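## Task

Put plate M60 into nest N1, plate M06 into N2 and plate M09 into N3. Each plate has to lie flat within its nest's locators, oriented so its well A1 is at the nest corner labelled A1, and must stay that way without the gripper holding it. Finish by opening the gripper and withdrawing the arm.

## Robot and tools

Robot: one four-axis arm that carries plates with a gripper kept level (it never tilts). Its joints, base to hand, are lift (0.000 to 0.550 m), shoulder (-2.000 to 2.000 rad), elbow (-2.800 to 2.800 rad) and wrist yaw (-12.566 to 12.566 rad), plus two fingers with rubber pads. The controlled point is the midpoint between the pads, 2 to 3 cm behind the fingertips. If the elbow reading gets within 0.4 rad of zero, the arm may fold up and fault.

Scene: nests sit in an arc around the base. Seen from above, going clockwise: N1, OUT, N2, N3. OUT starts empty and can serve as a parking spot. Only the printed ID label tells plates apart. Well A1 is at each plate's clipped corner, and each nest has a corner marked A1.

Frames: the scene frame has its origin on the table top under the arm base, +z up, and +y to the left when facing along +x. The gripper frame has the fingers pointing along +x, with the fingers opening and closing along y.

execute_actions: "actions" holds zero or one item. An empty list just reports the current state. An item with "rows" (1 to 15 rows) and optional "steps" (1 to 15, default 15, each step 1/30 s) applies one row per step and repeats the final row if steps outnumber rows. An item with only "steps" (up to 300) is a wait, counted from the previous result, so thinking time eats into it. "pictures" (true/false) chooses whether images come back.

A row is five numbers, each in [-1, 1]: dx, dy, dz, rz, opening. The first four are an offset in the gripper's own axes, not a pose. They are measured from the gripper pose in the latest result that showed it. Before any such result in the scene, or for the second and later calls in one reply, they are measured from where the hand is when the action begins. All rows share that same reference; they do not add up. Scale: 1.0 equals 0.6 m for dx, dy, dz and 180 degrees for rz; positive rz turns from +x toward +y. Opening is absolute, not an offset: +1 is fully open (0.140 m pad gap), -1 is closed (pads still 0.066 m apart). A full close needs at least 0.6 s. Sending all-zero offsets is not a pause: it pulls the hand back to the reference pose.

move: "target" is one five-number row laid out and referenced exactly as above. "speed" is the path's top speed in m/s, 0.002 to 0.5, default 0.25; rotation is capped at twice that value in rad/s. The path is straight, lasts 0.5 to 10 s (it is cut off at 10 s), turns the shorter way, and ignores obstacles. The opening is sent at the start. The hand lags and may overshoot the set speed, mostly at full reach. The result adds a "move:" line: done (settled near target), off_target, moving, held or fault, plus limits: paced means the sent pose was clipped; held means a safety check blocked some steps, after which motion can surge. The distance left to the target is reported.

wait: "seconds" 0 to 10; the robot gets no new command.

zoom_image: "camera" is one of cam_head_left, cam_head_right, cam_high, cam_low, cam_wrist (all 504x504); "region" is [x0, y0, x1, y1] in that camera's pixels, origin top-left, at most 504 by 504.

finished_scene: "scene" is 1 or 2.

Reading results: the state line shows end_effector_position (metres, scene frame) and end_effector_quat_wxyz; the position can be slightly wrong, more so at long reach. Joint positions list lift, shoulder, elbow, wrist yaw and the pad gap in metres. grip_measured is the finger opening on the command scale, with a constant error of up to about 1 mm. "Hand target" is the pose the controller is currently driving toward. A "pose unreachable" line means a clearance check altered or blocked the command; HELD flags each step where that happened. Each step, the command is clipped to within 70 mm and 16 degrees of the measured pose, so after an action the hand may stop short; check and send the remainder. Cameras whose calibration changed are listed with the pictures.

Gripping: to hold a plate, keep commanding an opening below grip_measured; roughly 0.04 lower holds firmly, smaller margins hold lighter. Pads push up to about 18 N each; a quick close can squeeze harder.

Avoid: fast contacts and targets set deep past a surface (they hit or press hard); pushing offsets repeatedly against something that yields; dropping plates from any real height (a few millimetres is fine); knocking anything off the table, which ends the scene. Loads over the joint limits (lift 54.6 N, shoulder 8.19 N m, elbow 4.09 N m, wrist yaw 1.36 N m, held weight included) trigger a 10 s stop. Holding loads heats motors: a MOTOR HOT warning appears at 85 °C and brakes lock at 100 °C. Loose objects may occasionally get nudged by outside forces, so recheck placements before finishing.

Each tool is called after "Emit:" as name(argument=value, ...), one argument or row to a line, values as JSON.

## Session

Emit:
execute_actions(
  actions=[],
)

Scene clock: 0.00 s of 12600.00 s.
end_effector_position=(+0.5119, +0.3536, +0.5114) grip_measured=+1.00 end_effector_quat_wxyz=(+0.557, +0.000, +0.000, +0.830)
Joint positions: [ 0.506  1.004  2.087 -1.131  0.14 ]
Motor temperatures (°C, as the motors report them): [21 18 17 19]
Hand target: +0.512, +0.354, +0.511; +0.557, +0.000, +0.000, +0.830
camera_calibration (this result's frames):
cam_wrist: T_world_to_cam=[[0.92575, 0.378133, 0.00132717, -0.599239], [0.226867, -0.552604, -0.801973, 0.47758], [-0.302519, 0.742727, -0.597359, 0.293154], [0, 0, 0, 1]] pos_world=[0.535083, 0.272772, 0.55892]

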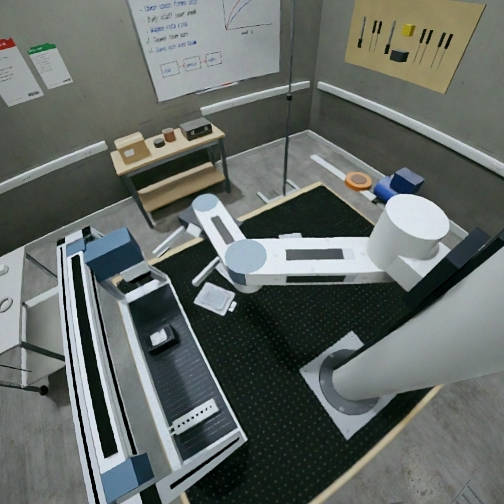

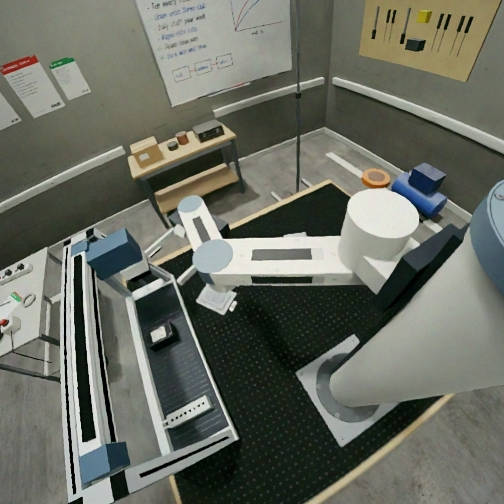

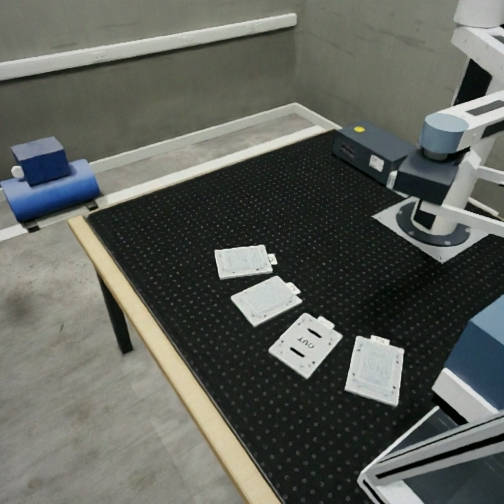

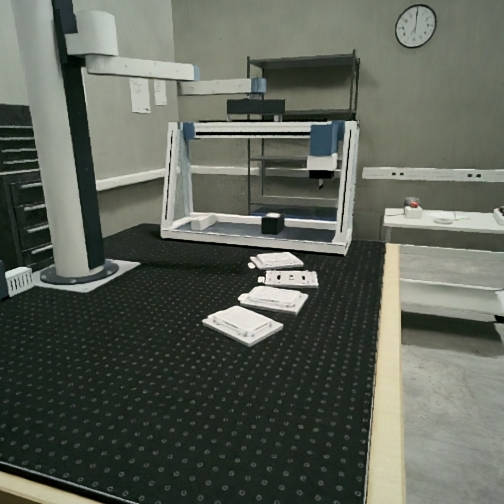

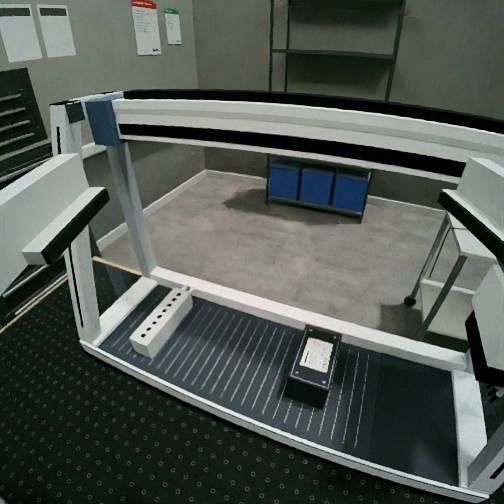

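Emit:
move(
  target=[-0.473,0.18,0,-0.596,1],
  speed=0.4,
)

Emit:
move(
  target=[0,0,-0.5,0,1],
  speed=0.4,
)

Scene clock: 18.40 s of 12600.00 s.
end_effector_position=(+0.5195, +0.0502, +0.5114) grip_measured=+1.00 end_effector_quat_wxyz=(+0.999, +0.000, +0.000, +0.044)
Joint positions: [ 0.506  1.171  0.812 -1.895  0.14 ]
Motor temperatures (°C, as the motors report them): [21 18 17 19]
Hand target: +0.520, +0.050, +0.511; +0.999, +0.000, +0.000, +0.044
Off the commanded pose: 0.000 m, 0 deg.
After step 90, 12.67 s passed at rest.
move: done
camera_calibration (this result's frames):
cam_wrist: T_world_to_cam=[[0.0861964, -0.996277, 0.00132717, 0.0136124], [-0.595045, -0.0525507, -0.801973, 0.710073], [0.799057, 0.0683374, -0.597359, -0.0176348], [0, 0, 0, 1]] pos_world=[0.435443, 0.0520817, 0.558907]

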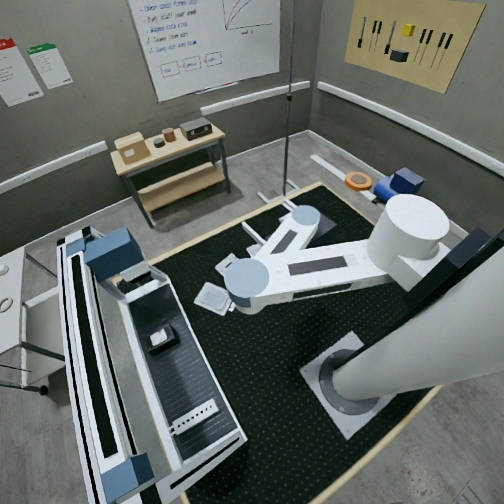

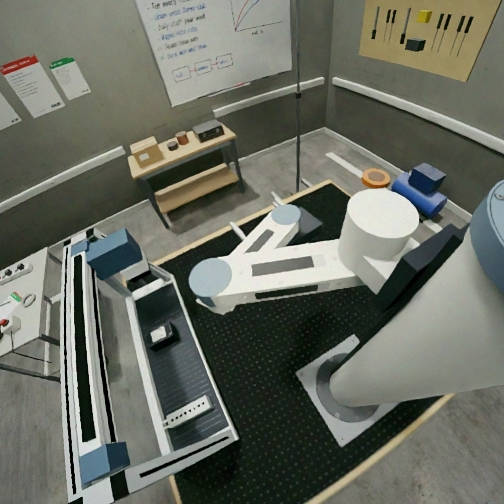

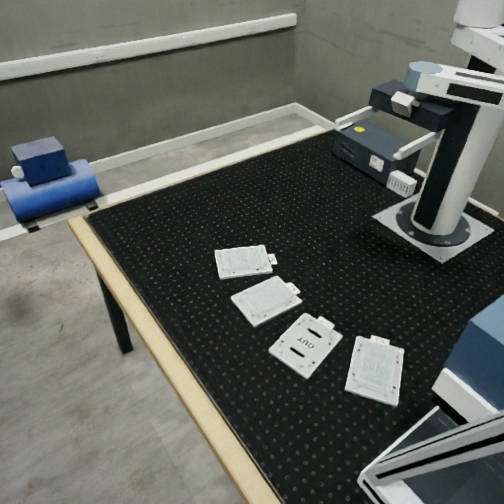

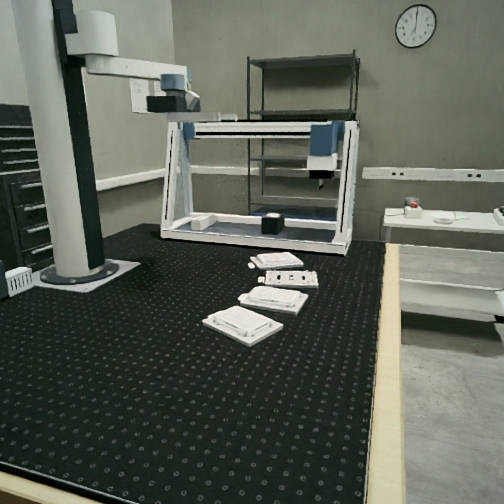

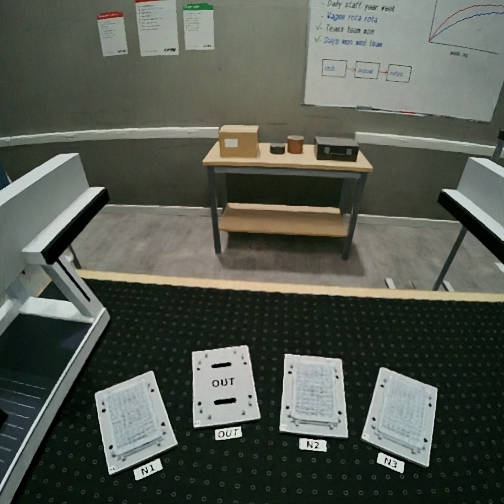

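Scene clock: 19.70 s of 12600.00 s.
end_effector_position=(+0.5195, +0.0502, +0.2114) grip_measured=+1.00 end_effector_quat_wxyz=(+0.999, +0.000, +0.000, +0.044)
Joint positions: [ 0.206  1.171  0.812 -1.895  0.14 ]
Motor temperatures (°C, as the motors report them): [21 18 17 19]
Hand target: +0.520, +0.050, +0.211; +0.999, +0.000, +0.000, +0.044
Off the commanded pose: 0.000 m, 0 deg.
move: done
camera_calibration (this result's frames):
cam_wrist: T_world_to_cam=[[0.0861519, -0.996281, 0.00132717, 0.0140234], [-0.595047, -0.0525241, -0.801973, 0.469444], [0.79906, 0.0683017, -0.597359, -0.196862], [0, 0, 0, 1]] pos_world=[0.435437, 0.0520744, 0.258865]

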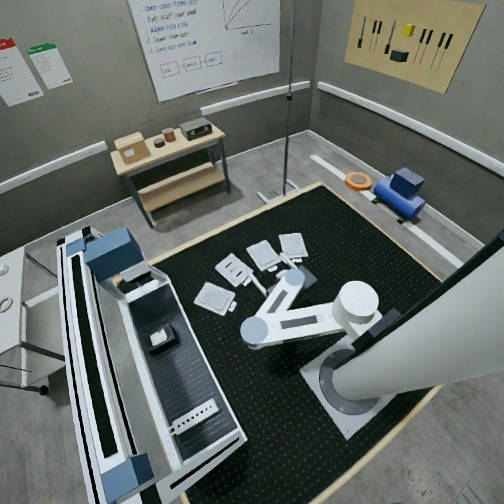

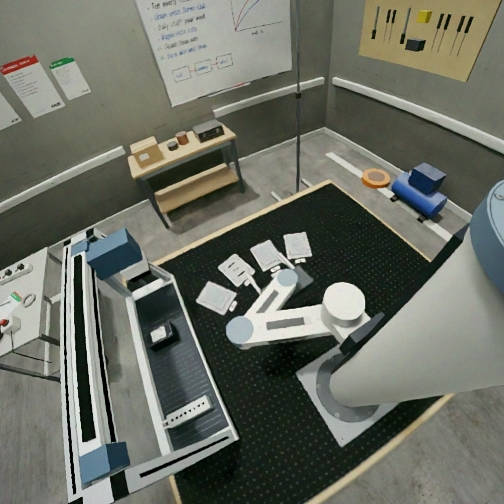

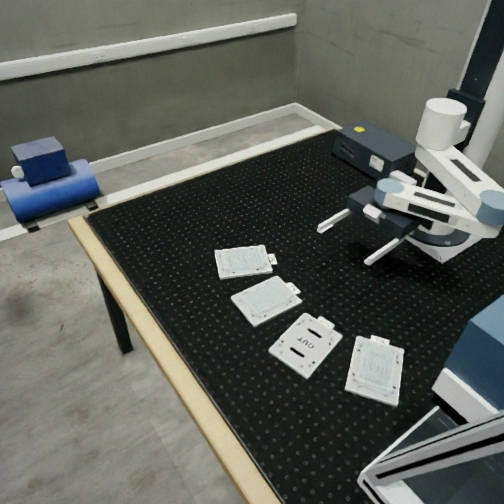

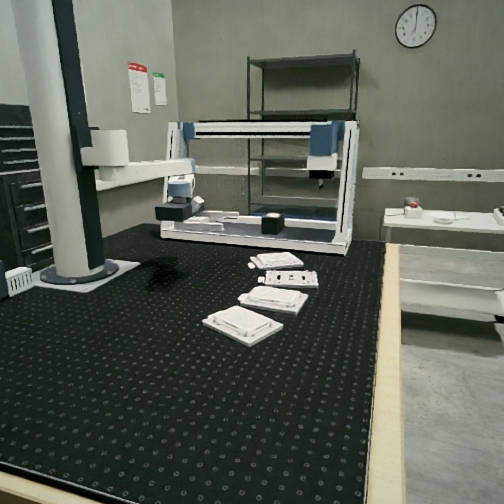

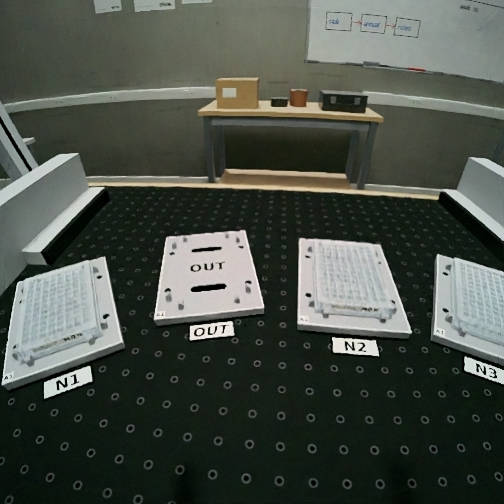

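Emit:
zoom_image(
  camera="cam_wrist",
  region=[0,220,270,400],
)

Emit:
zoom_image(
  camera="cam_wrist",
  region=[270,220,504,390],
)

Region (0, 220, 270, 400) of cam_wrist's 504x504 image, scaled by 1.867, with more detail than that image has.

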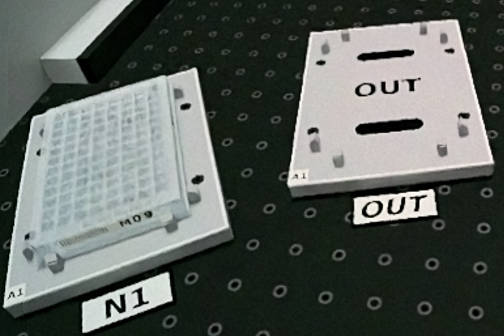

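Region (270, 220, 504, 390) of cam_wrist's 504x504 image, scaled by 2.154, with more detail than that image has; it fills the top 366 rows of this view, and the rest is white.

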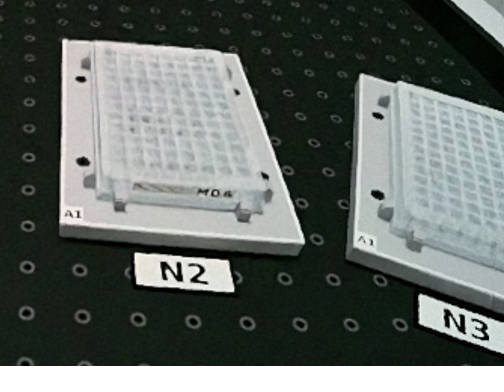

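Emit:
move(
  target=[0.211,-0.165,-0.193,-0.053,1],
  speed=0.35,
)

Emit:
zoom_image(
  camera="cam_wrist",
  region=[150,190,504,420],
)

Scene clock: 38.37 s of 12600.00 s.
end_effector_position=(+0.6543, -0.0374, +0.0955) grip_measured=+1.00 end_effector_quat_wxyz=(+0.999, +0.000, +0.000, -0.039)
Joint positions: [ 0.091  0.693  1.422 -2.194  0.14 ]
Motor temperatures (°C, as the motors report them): [21 18 17 19]
Hand target: +0.654, -0.037, +0.096; +0.999, +0.000, +0.000, -0.039
Off the commanded pose: 0.000 m, 0 deg.
After step 90, 14.63 s passed at rest.
move: done
camera_calibration (this result's frames):
cam_wrist: T_world_to_cam=[[-0.0799141, -0.996801, 0.00132717, 0.0239108], [-0.595534, 0.0466765, -0.801973, 0.456177], [0.799345, -0.0648793, -0.597359, -0.372952], [0, 0, 0, 1]] pos_world=[0.571697, -0.0216553, 0.143023]

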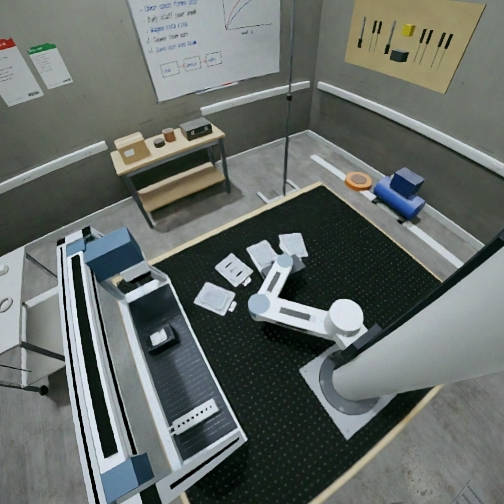

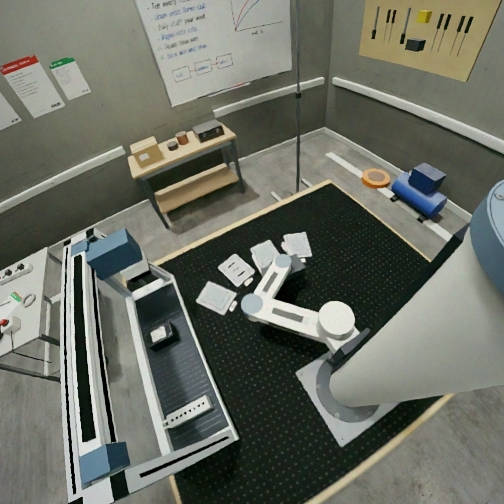

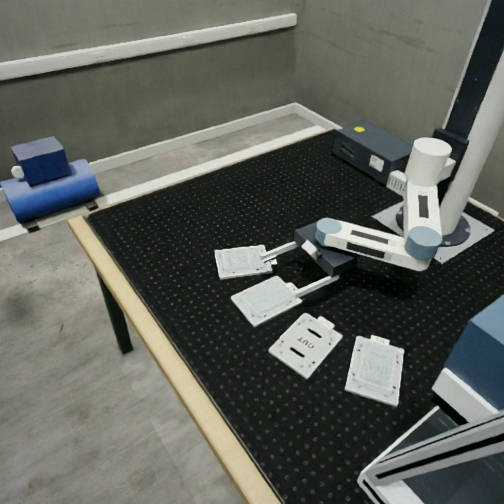

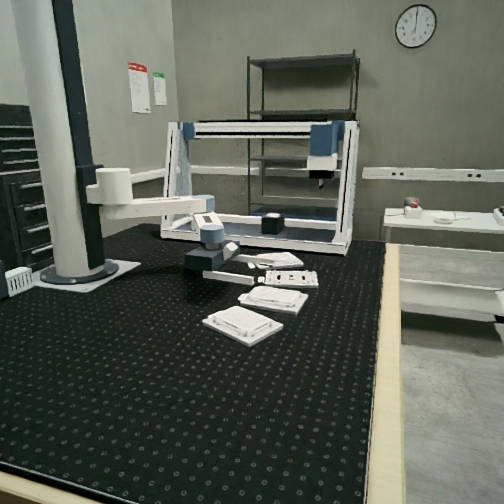

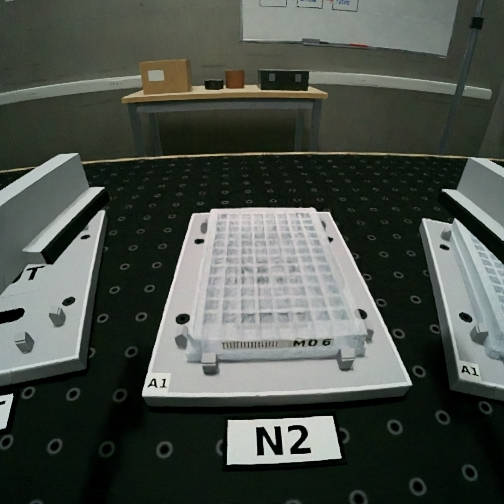

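Region (150, 190, 504, 420) of cam_wrist's 504x504 image, scaled by 1.424, with more detail than that image has; it fills the top 327 rows of this view, and the rest is white.

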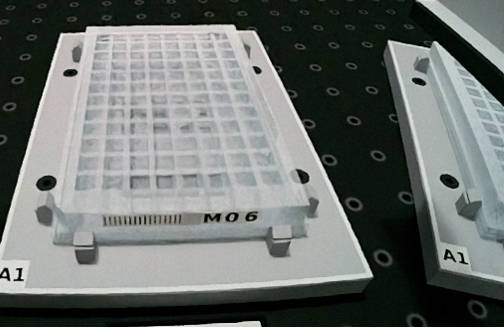

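Emit:
move(
  target=[-0.042,-0.257,0,-0.105,1],
  speed=0.35,
)

Emit:
zoom_image(
  camera="cam_wrist",
  region=[130,180,430,420],
)

Scene clock: 49.30 s of 12600.00 s.
end_effector_position=(+0.6170, -0.1893, +0.0955) grip_measured=+1.00 end_effector_quat_wxyz=(+0.979, +0.000, +0.000, -0.203)
Joint positions: [ 0.091  0.368  1.422 -2.199  0.14 ]
Motor temperatures (°C, as the motors report them): [21 18 17 19]
Hand target: +0.617, -0.189, +0.096; +0.979, +0.000, +0.000, -0.203
Off the commanded pose: 0.000 m, 0 deg.
After step 90, 7.03 s passed at rest.
move: done
camera_calibration (this result's frames):
cam_wrist: T_world_to_cam=[[-0.398717, -0.917073, 0.00132717, 0.0813545], [-0.548247, 0.237201, -0.801973, 0.447904], [0.735153, -0.320488, -0.597359, -0.361715], [0, 0, 0, 1]] pos_world=[0.543915, -0.14756, 0.143025]

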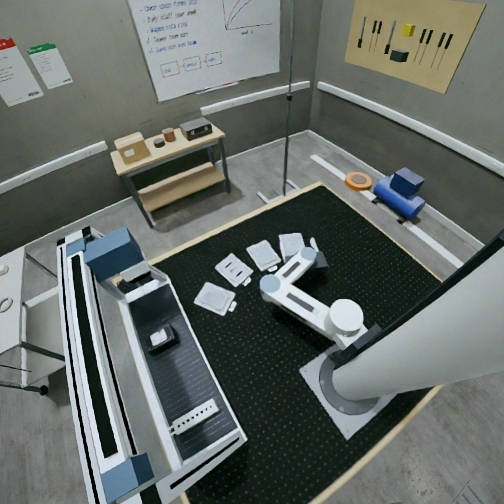

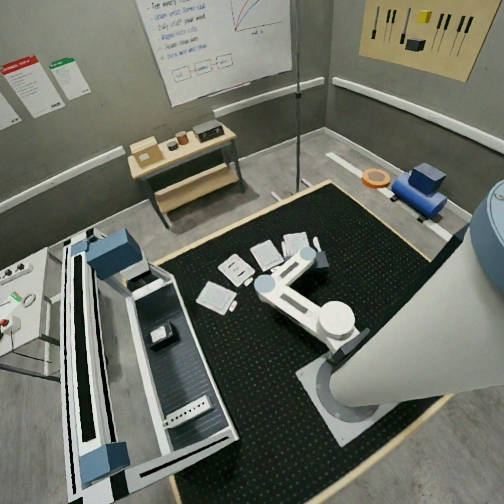

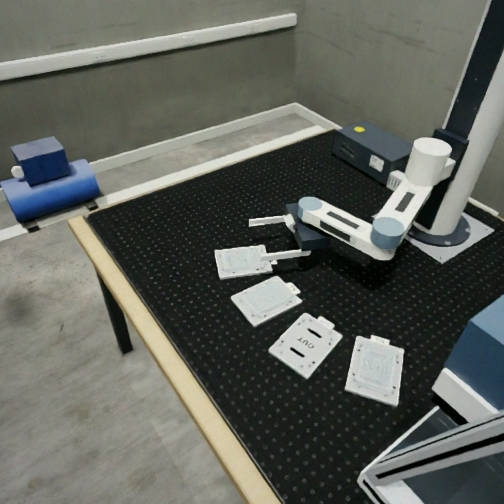

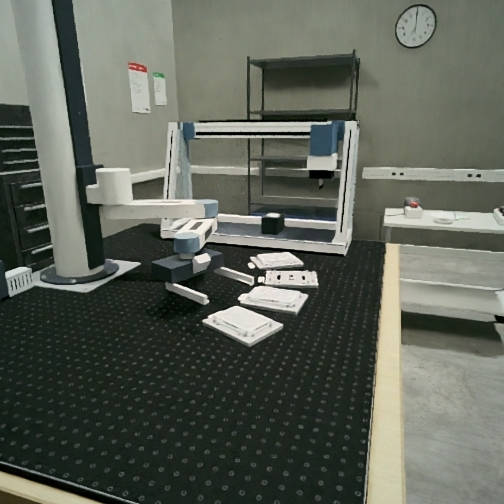

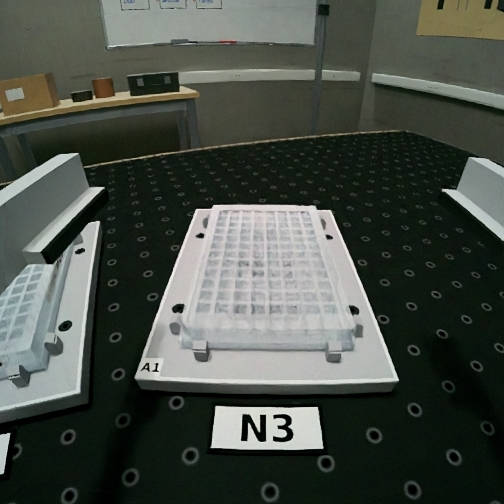

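Region (130, 180, 430, 420) of cam_wrist's 504x504 image, scaled by 1.680, with more detail than that image has; it fills the top 403 rows of this view, and the rest is white.

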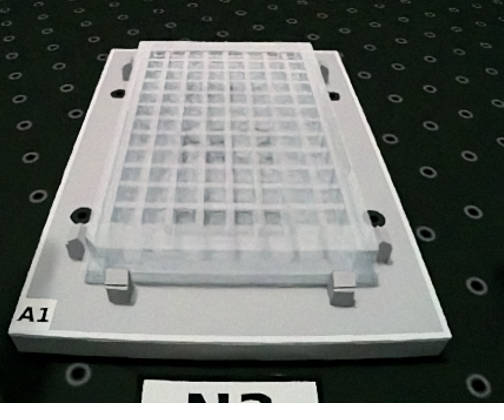

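Emit:
move(
  target=[0.11,0.002,-0.057,0.002,1],
)

Emit:
zoom_image(
  camera="cam_wrist",
  region=[70,190,504,504],
)

Scene clock: 58.67 s of 12600.00 s.
end_effector_position=(+0.6780, -0.2145, +0.0613) grip_measured=+1.00 end_effector_quat_wxyz=(+0.980, +0.000, +0.000, -0.200)
Joint positions: [ 0.056  0.21   1.792 -2.404  0.14 ]
Motor temperatures (°C, as the motors report them): [21 18 17 19]
Hand target: +0.678, -0.214, +0.061; +0.980, +0.000, +0.000, -0.200
Off the commanded pose: 0.000 m, 0 deg.
After step 90, 5.60 s passed at rest.
move: done
camera_calibration (this result's frames):
cam_wrist: T_world_to_cam=[[-0.39272, -0.919657, 0.00132717, 0.0780232], [-0.549785, 0.233617, -0.801973, 0.460156], [0.73723, -0.31568, -0.597359, -0.435492], [0, 0, 0, 1]] pos_world=[0.604686, -0.173222, 0.108784]

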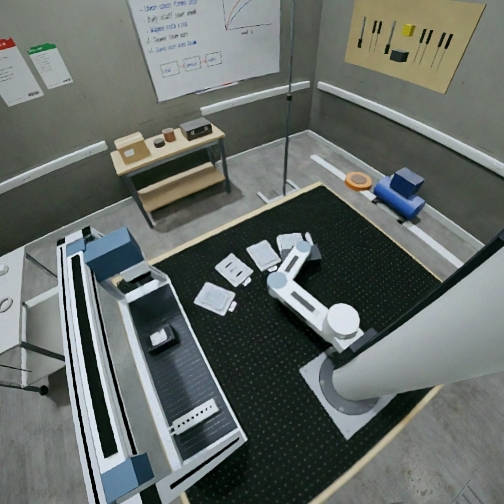

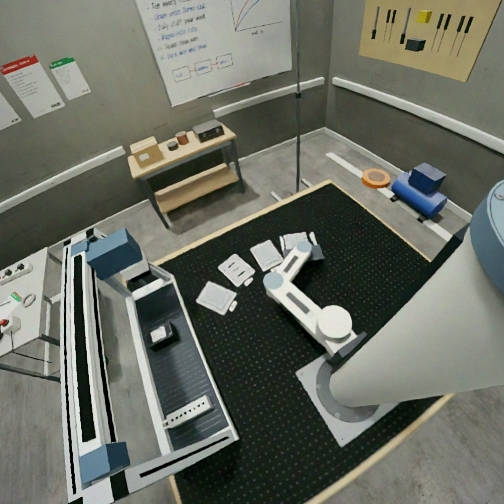

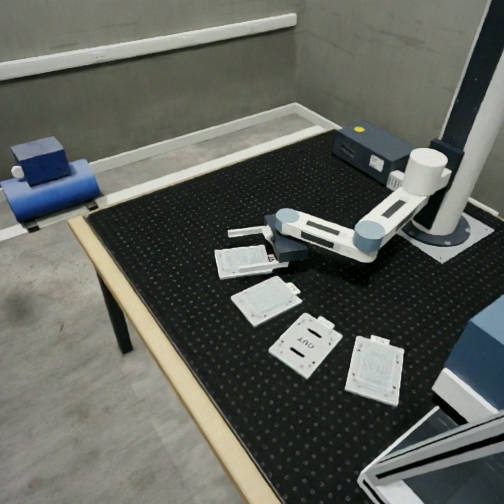

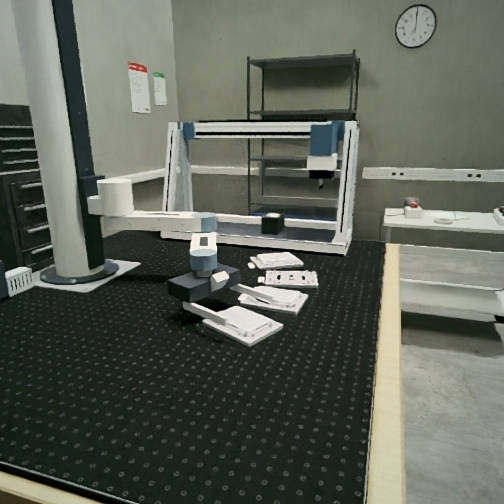

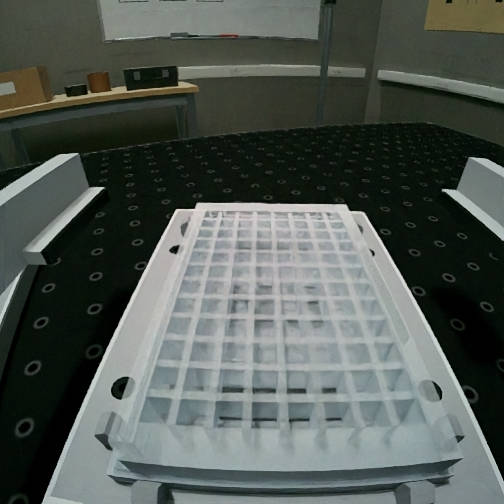

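Region (70, 190, 504, 504) of cam_wrist's 504x504 image, scaled by 1.161, with more detail than that image has; it fills the top 365 rows of this view, and the rest is white.

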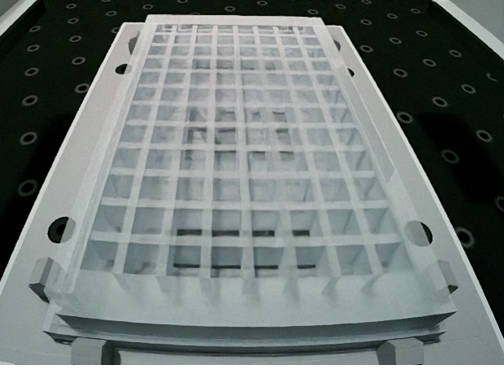

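Emit:
zoom_image(
  camera="cam_wrist",
  region=[90,410,230,504],
)

Emit:
zoom_image(
  camera="cam_wrist",
  region=[350,410,490,504],
)

Emit:
zoom_image(
  camera="cam_wrist",
  region=[170,190,390,250],
)

Region (90, 410, 230, 504) of cam_wrist's 504x504 image, scaled by 3.600, with more detail than that image has; it fills the top 338 rows of this view, and the rest is white.

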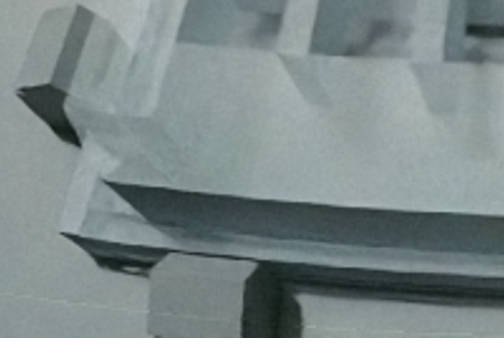

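Region (350, 410, 490, 504) of cam_wrist's 504x504 image, scaled by 3.600, with more detail than that image has; it fills the top 338 rows of this view, and the rest is white.

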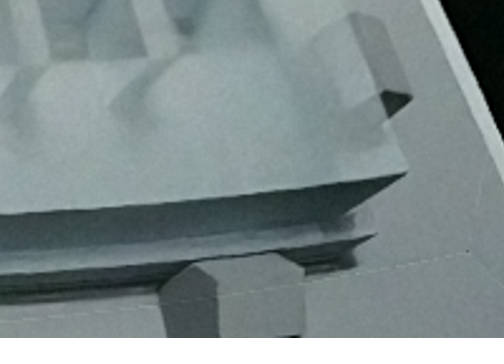

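Region (170, 190, 390, 250) of cam_wrist's 504x504 image, scaled by 2.291, with more detail than that image has; it fills the top 137 rows of this view, and the rest is white.

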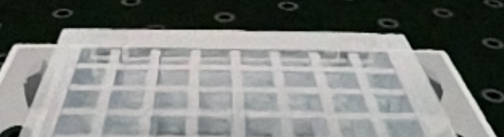

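Emit:
zoom_image(
  camera="cam_high",
  region=[205,235,285,290],
)

Emit:
zoom_image(
  camera="cam_low",
  region=[195,295,295,350],
)

Region (205, 235, 285, 290) of cam_high's 504x504 image, scaled by 6.300, with more detail than that image has; it fills the top 346 rows of this view, and the rest is white.

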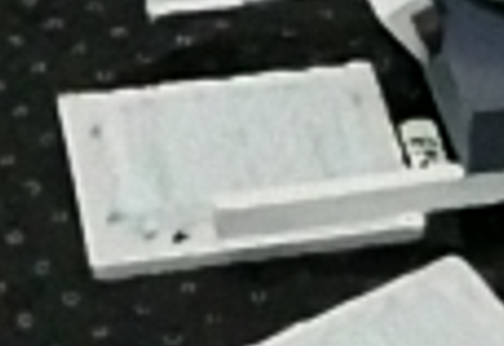

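Region (195, 295, 295, 350) of cam_low's 504x504 image, scaled by 5.040, with more detail than that image has; it fills the top 277 rows of this view, and the rest is white.

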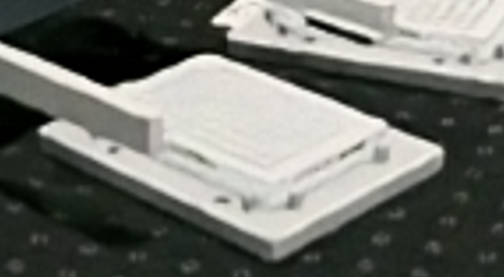

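Emit:
move(
  target=[0.12,0,0.06,0,1],
)

Emit:
zoom_image(
  camera="cam_wrist",
  region=[150,250,400,400],
)

Scene clock: 85.83 s of 12600.00 s.
end_effector_position=(+0.7442, -0.2427, +0.0973) grip_measured=+1.00 end_effector_quat_wxyz=(+0.980, +0.000, +0.000, -0.200)
Joint positions: [ 0.092 -0.034  2.338 -2.706  0.14 ]
Motor temperatures (°C, as the motors report them): [21 18 17 19]
Hand target: +0.744, -0.243, +0.097; +0.980, +0.000, +0.000, -0.200
Off the commanded pose: 0.000 m, 0 deg.
After step 90, 23.33 s passed at rest.
move: done
camera_calibration (this result's frames):
cam_wrist: T_world_to_cam=[[-0.392629, -0.919696, 0.00132717, 0.0778966], [-0.549808, 0.233562, -0.801973, 0.532076], [0.737261, -0.315608, -0.597359, -0.471712], [0, 0, 0, 1]] pos_world=[0.670899, -0.201508, 0.144825]

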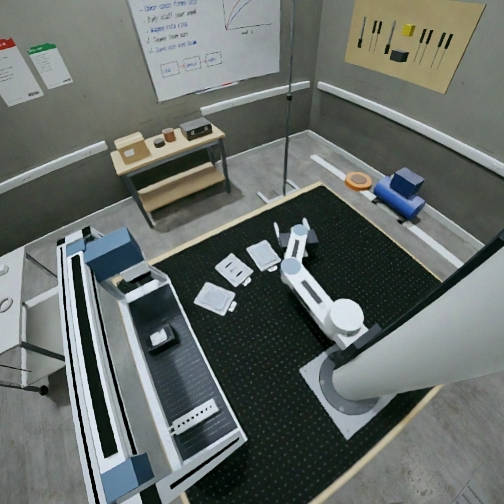

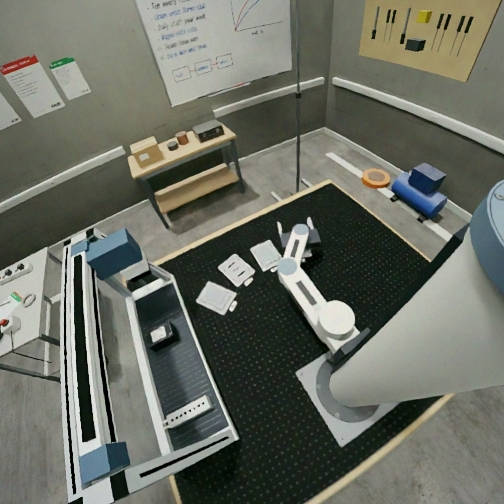

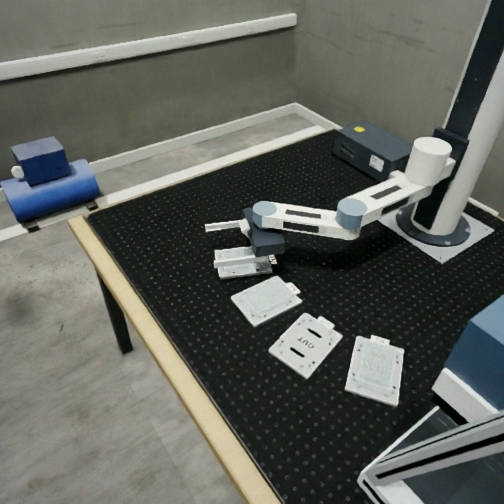

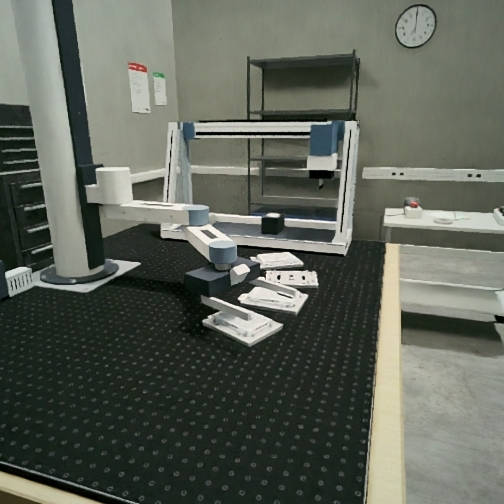

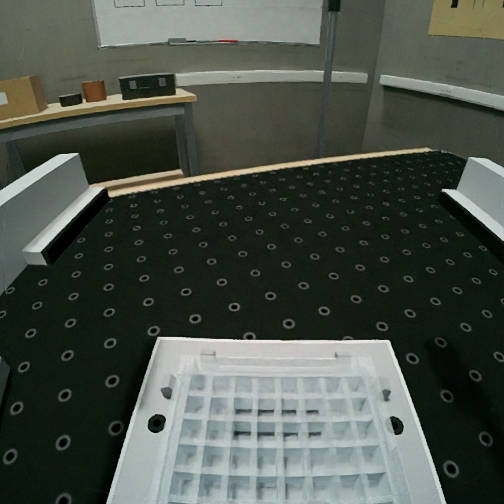

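Region (150, 250, 400, 400) of cam_wrist's 504x504 image, scaled by 2.016, with more detail than that image has; it fills the top 302 rows of this view, and the rest is white.

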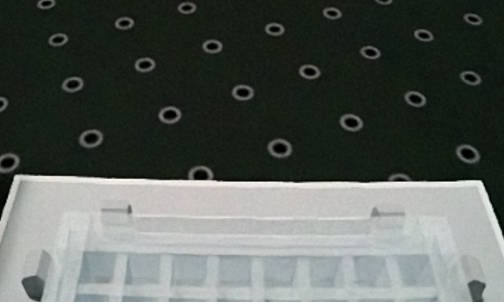

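Emit:
move(
  target=[-0.12,-0.0035,-0.06,-0.006,1],
)

Scene clock: 93.63 s of 12600.00 s.
end_effector_position=(+0.6771, -0.2164, +0.0613) grip_measured=+1.00 end_effector_quat_wxyz=(+0.978, +0.000, +0.000, -0.209)
Joint positions: [ 0.056  0.211  1.792 -2.424  0.14 ]
Motor temperatures (°C, as the motors report them): [21 18 17 19]
Hand target: +0.677, -0.216, +0.061; +0.978, +0.000, +0.000, -0.209
Off the commanded pose: 0.000 m, 0 deg.
After step 90, 4.00 s passed at rest.
move: done
camera_calibration (this result's frames):
cam_wrist: T_world_to_cam=[[-0.410126, -0.912028, 0.00132717, 0.0893077], [-0.545246, 0.244022, -0.801973, 0.459313], [0.731098, -0.329633, -0.597359, -0.434336], [0, 0, 0, 1]] pos_world=[0.604608, -0.173803, 0.108784]

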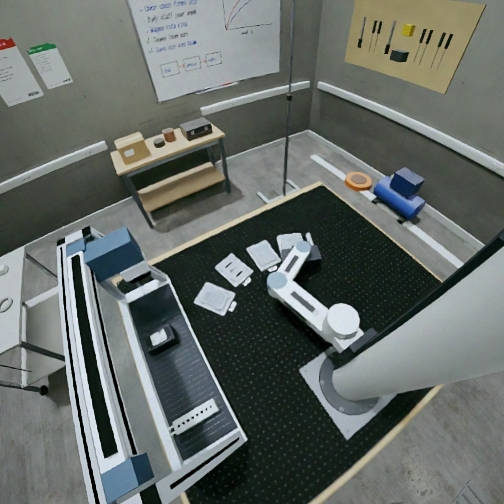

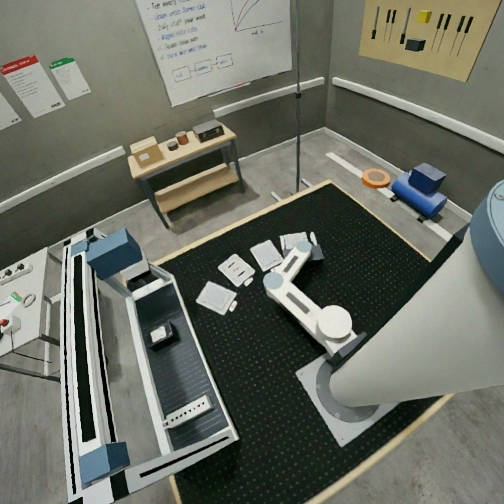

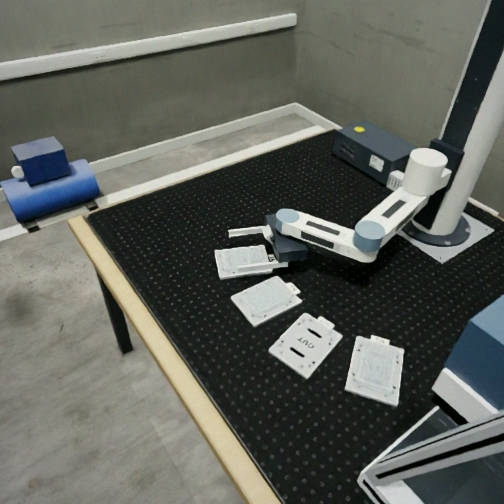

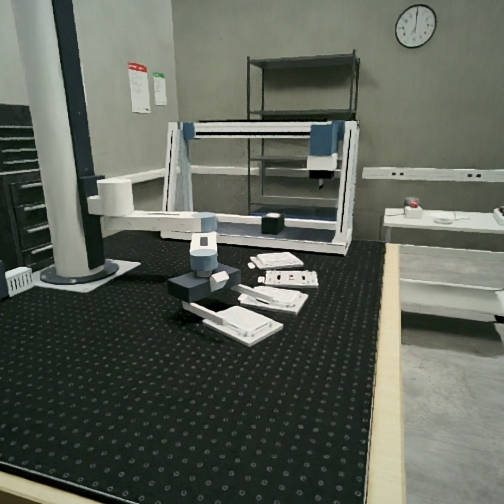

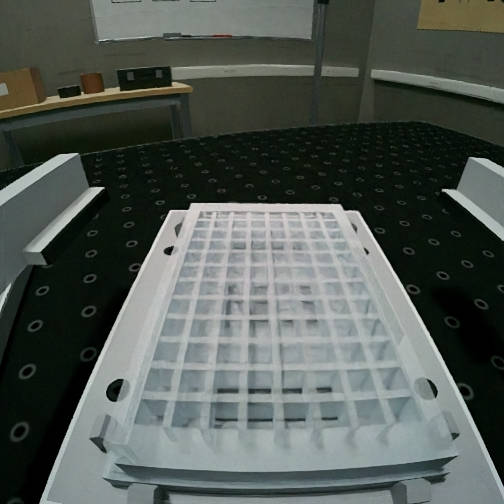

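Emit:
move(
  target=[0.001,0.002,-0.047,0,1],
  speed=0.08,
)

Emit:
move(
  target=[0,0,0,0,-0.6],
)

Scene clock: 99.40 s of 12600.00 s.
end_effector_position=(+0.6781, -0.2156, +0.0331) grip_measured=+1.00 end_effector_quat_wxyz=(+0.978, +0.000, +0.000, -0.209)
Joint positions: [ 0.028  0.212  1.796 -2.429  0.14 ]
Motor temperatures (°C, as the motors report them): [21 18 17 19]
Hand target: +0.678, -0.216, +0.033; +0.978, +0.000, +0.000, -0.209
Off the commanded pose: 0.000 m, 0 deg.
After step 90, 2.03 s passed at rest.
move: done
camera_calibration (this result's frames):
cam_wrist: T_world_to_cam=[[-0.410096, -0.912041, 0.00132717, 0.0904397], [-0.545254, 0.244004, -0.801973, 0.437014], [0.731109, -0.329609, -0.597359, -0.451674], [0, 0, 0, 1]] pos_world=[0.605595, -0.173024, 0.0805421]

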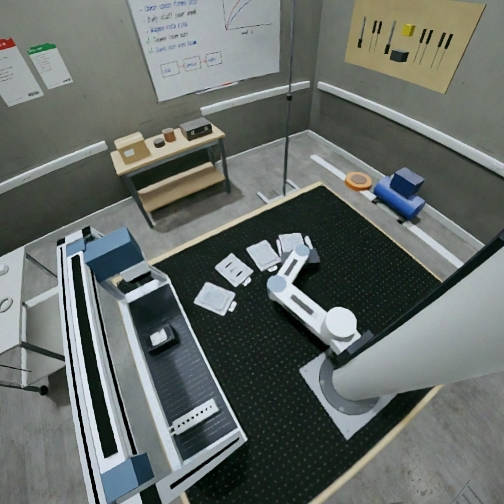

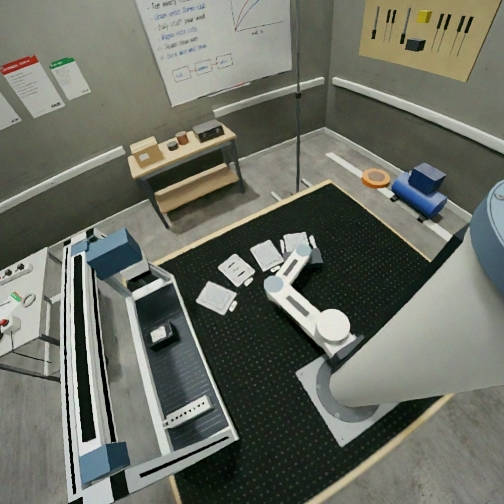

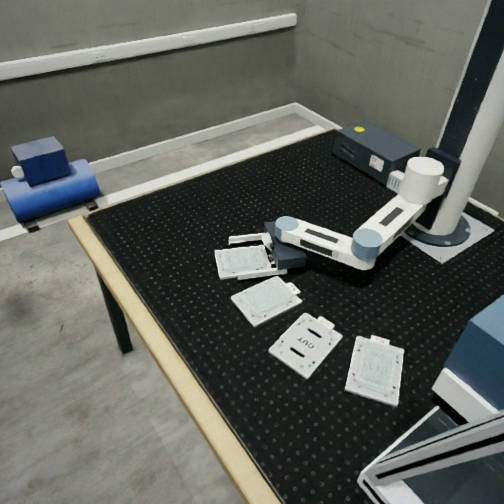

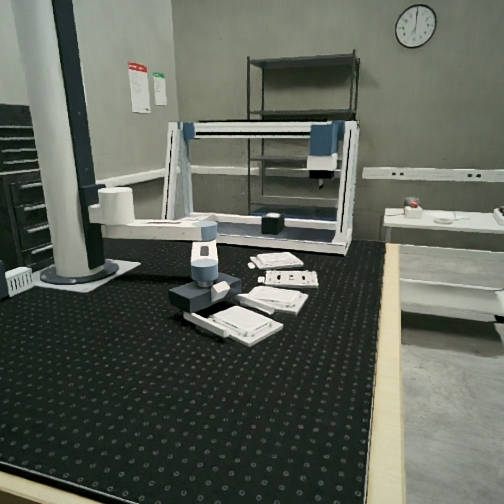

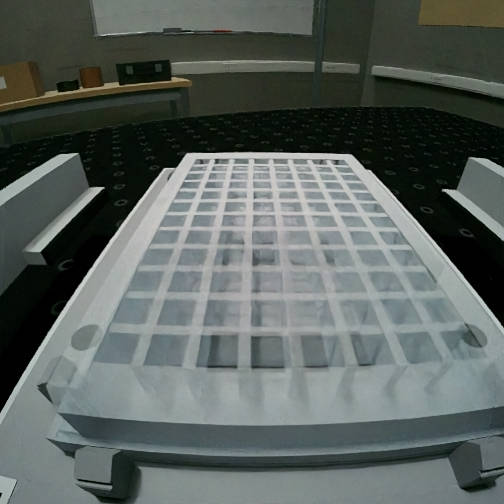

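Scene clock: 100.13 s of 12600.00 s.
end_effector_position=(+0.6789, -0.2145, +0.0332) grip_measured=-0.55 end_effector_quat_wxyz=(+0.978, +0.000, +0.000, -0.207)
Joint positions: [ 0.028  0.213  1.797 -2.427  0.083]
Motor temperatures (°C, as the motors report them): [21 18 17 19]
Hand target: +0.678, -0.216, +0.033; +0.978, +0.000, +0.000, -0.209
Off the commanded pose: 0.001 m, 0 deg.
move: done
camera_calibration (this result's frames):
cam_wrist: T_world_to_cam=[[-0.40555, -0.914072, 0.00132717, 0.0882933], [-0.546462, 0.241286, -0.801973, 0.437459], [0.732741, -0.325965, -0.597359, -0.452108], [0, 0, 0, 1]] pos_world=[0.60614, -0.172218, 0.0806419]

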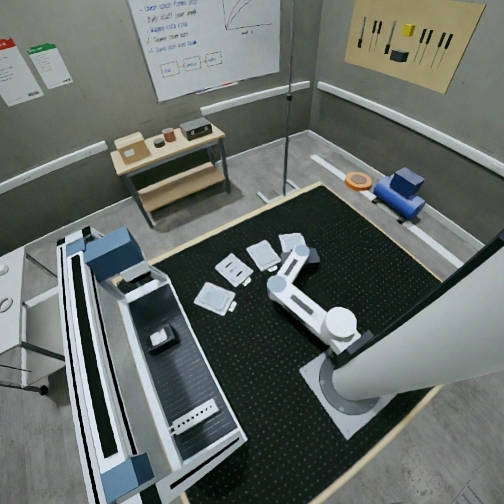

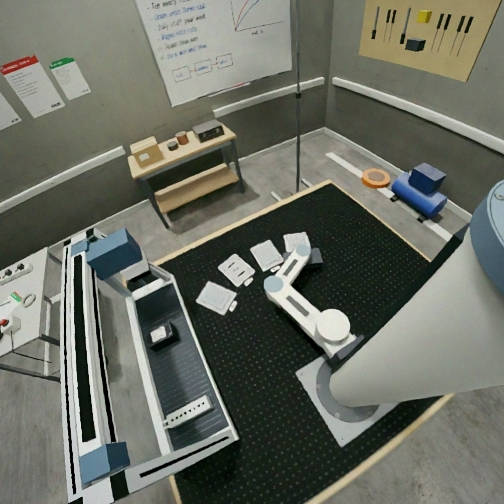

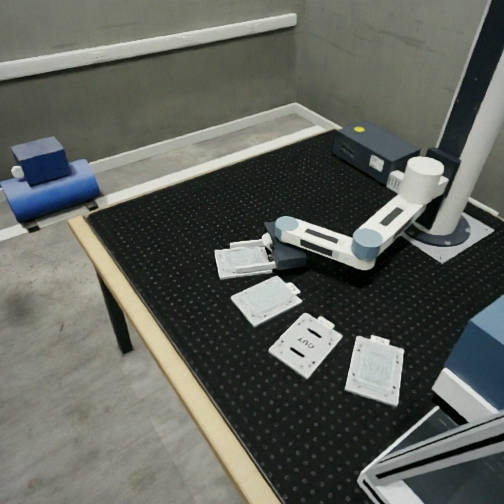

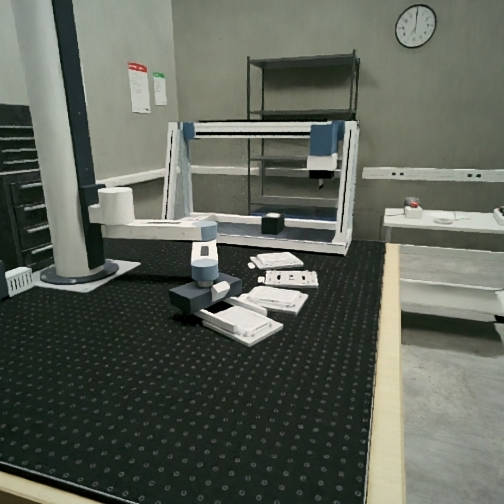

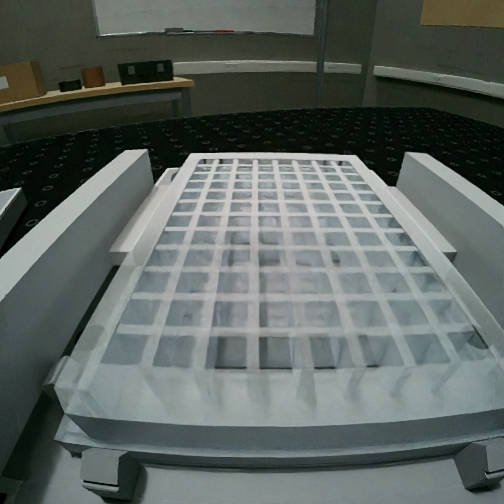

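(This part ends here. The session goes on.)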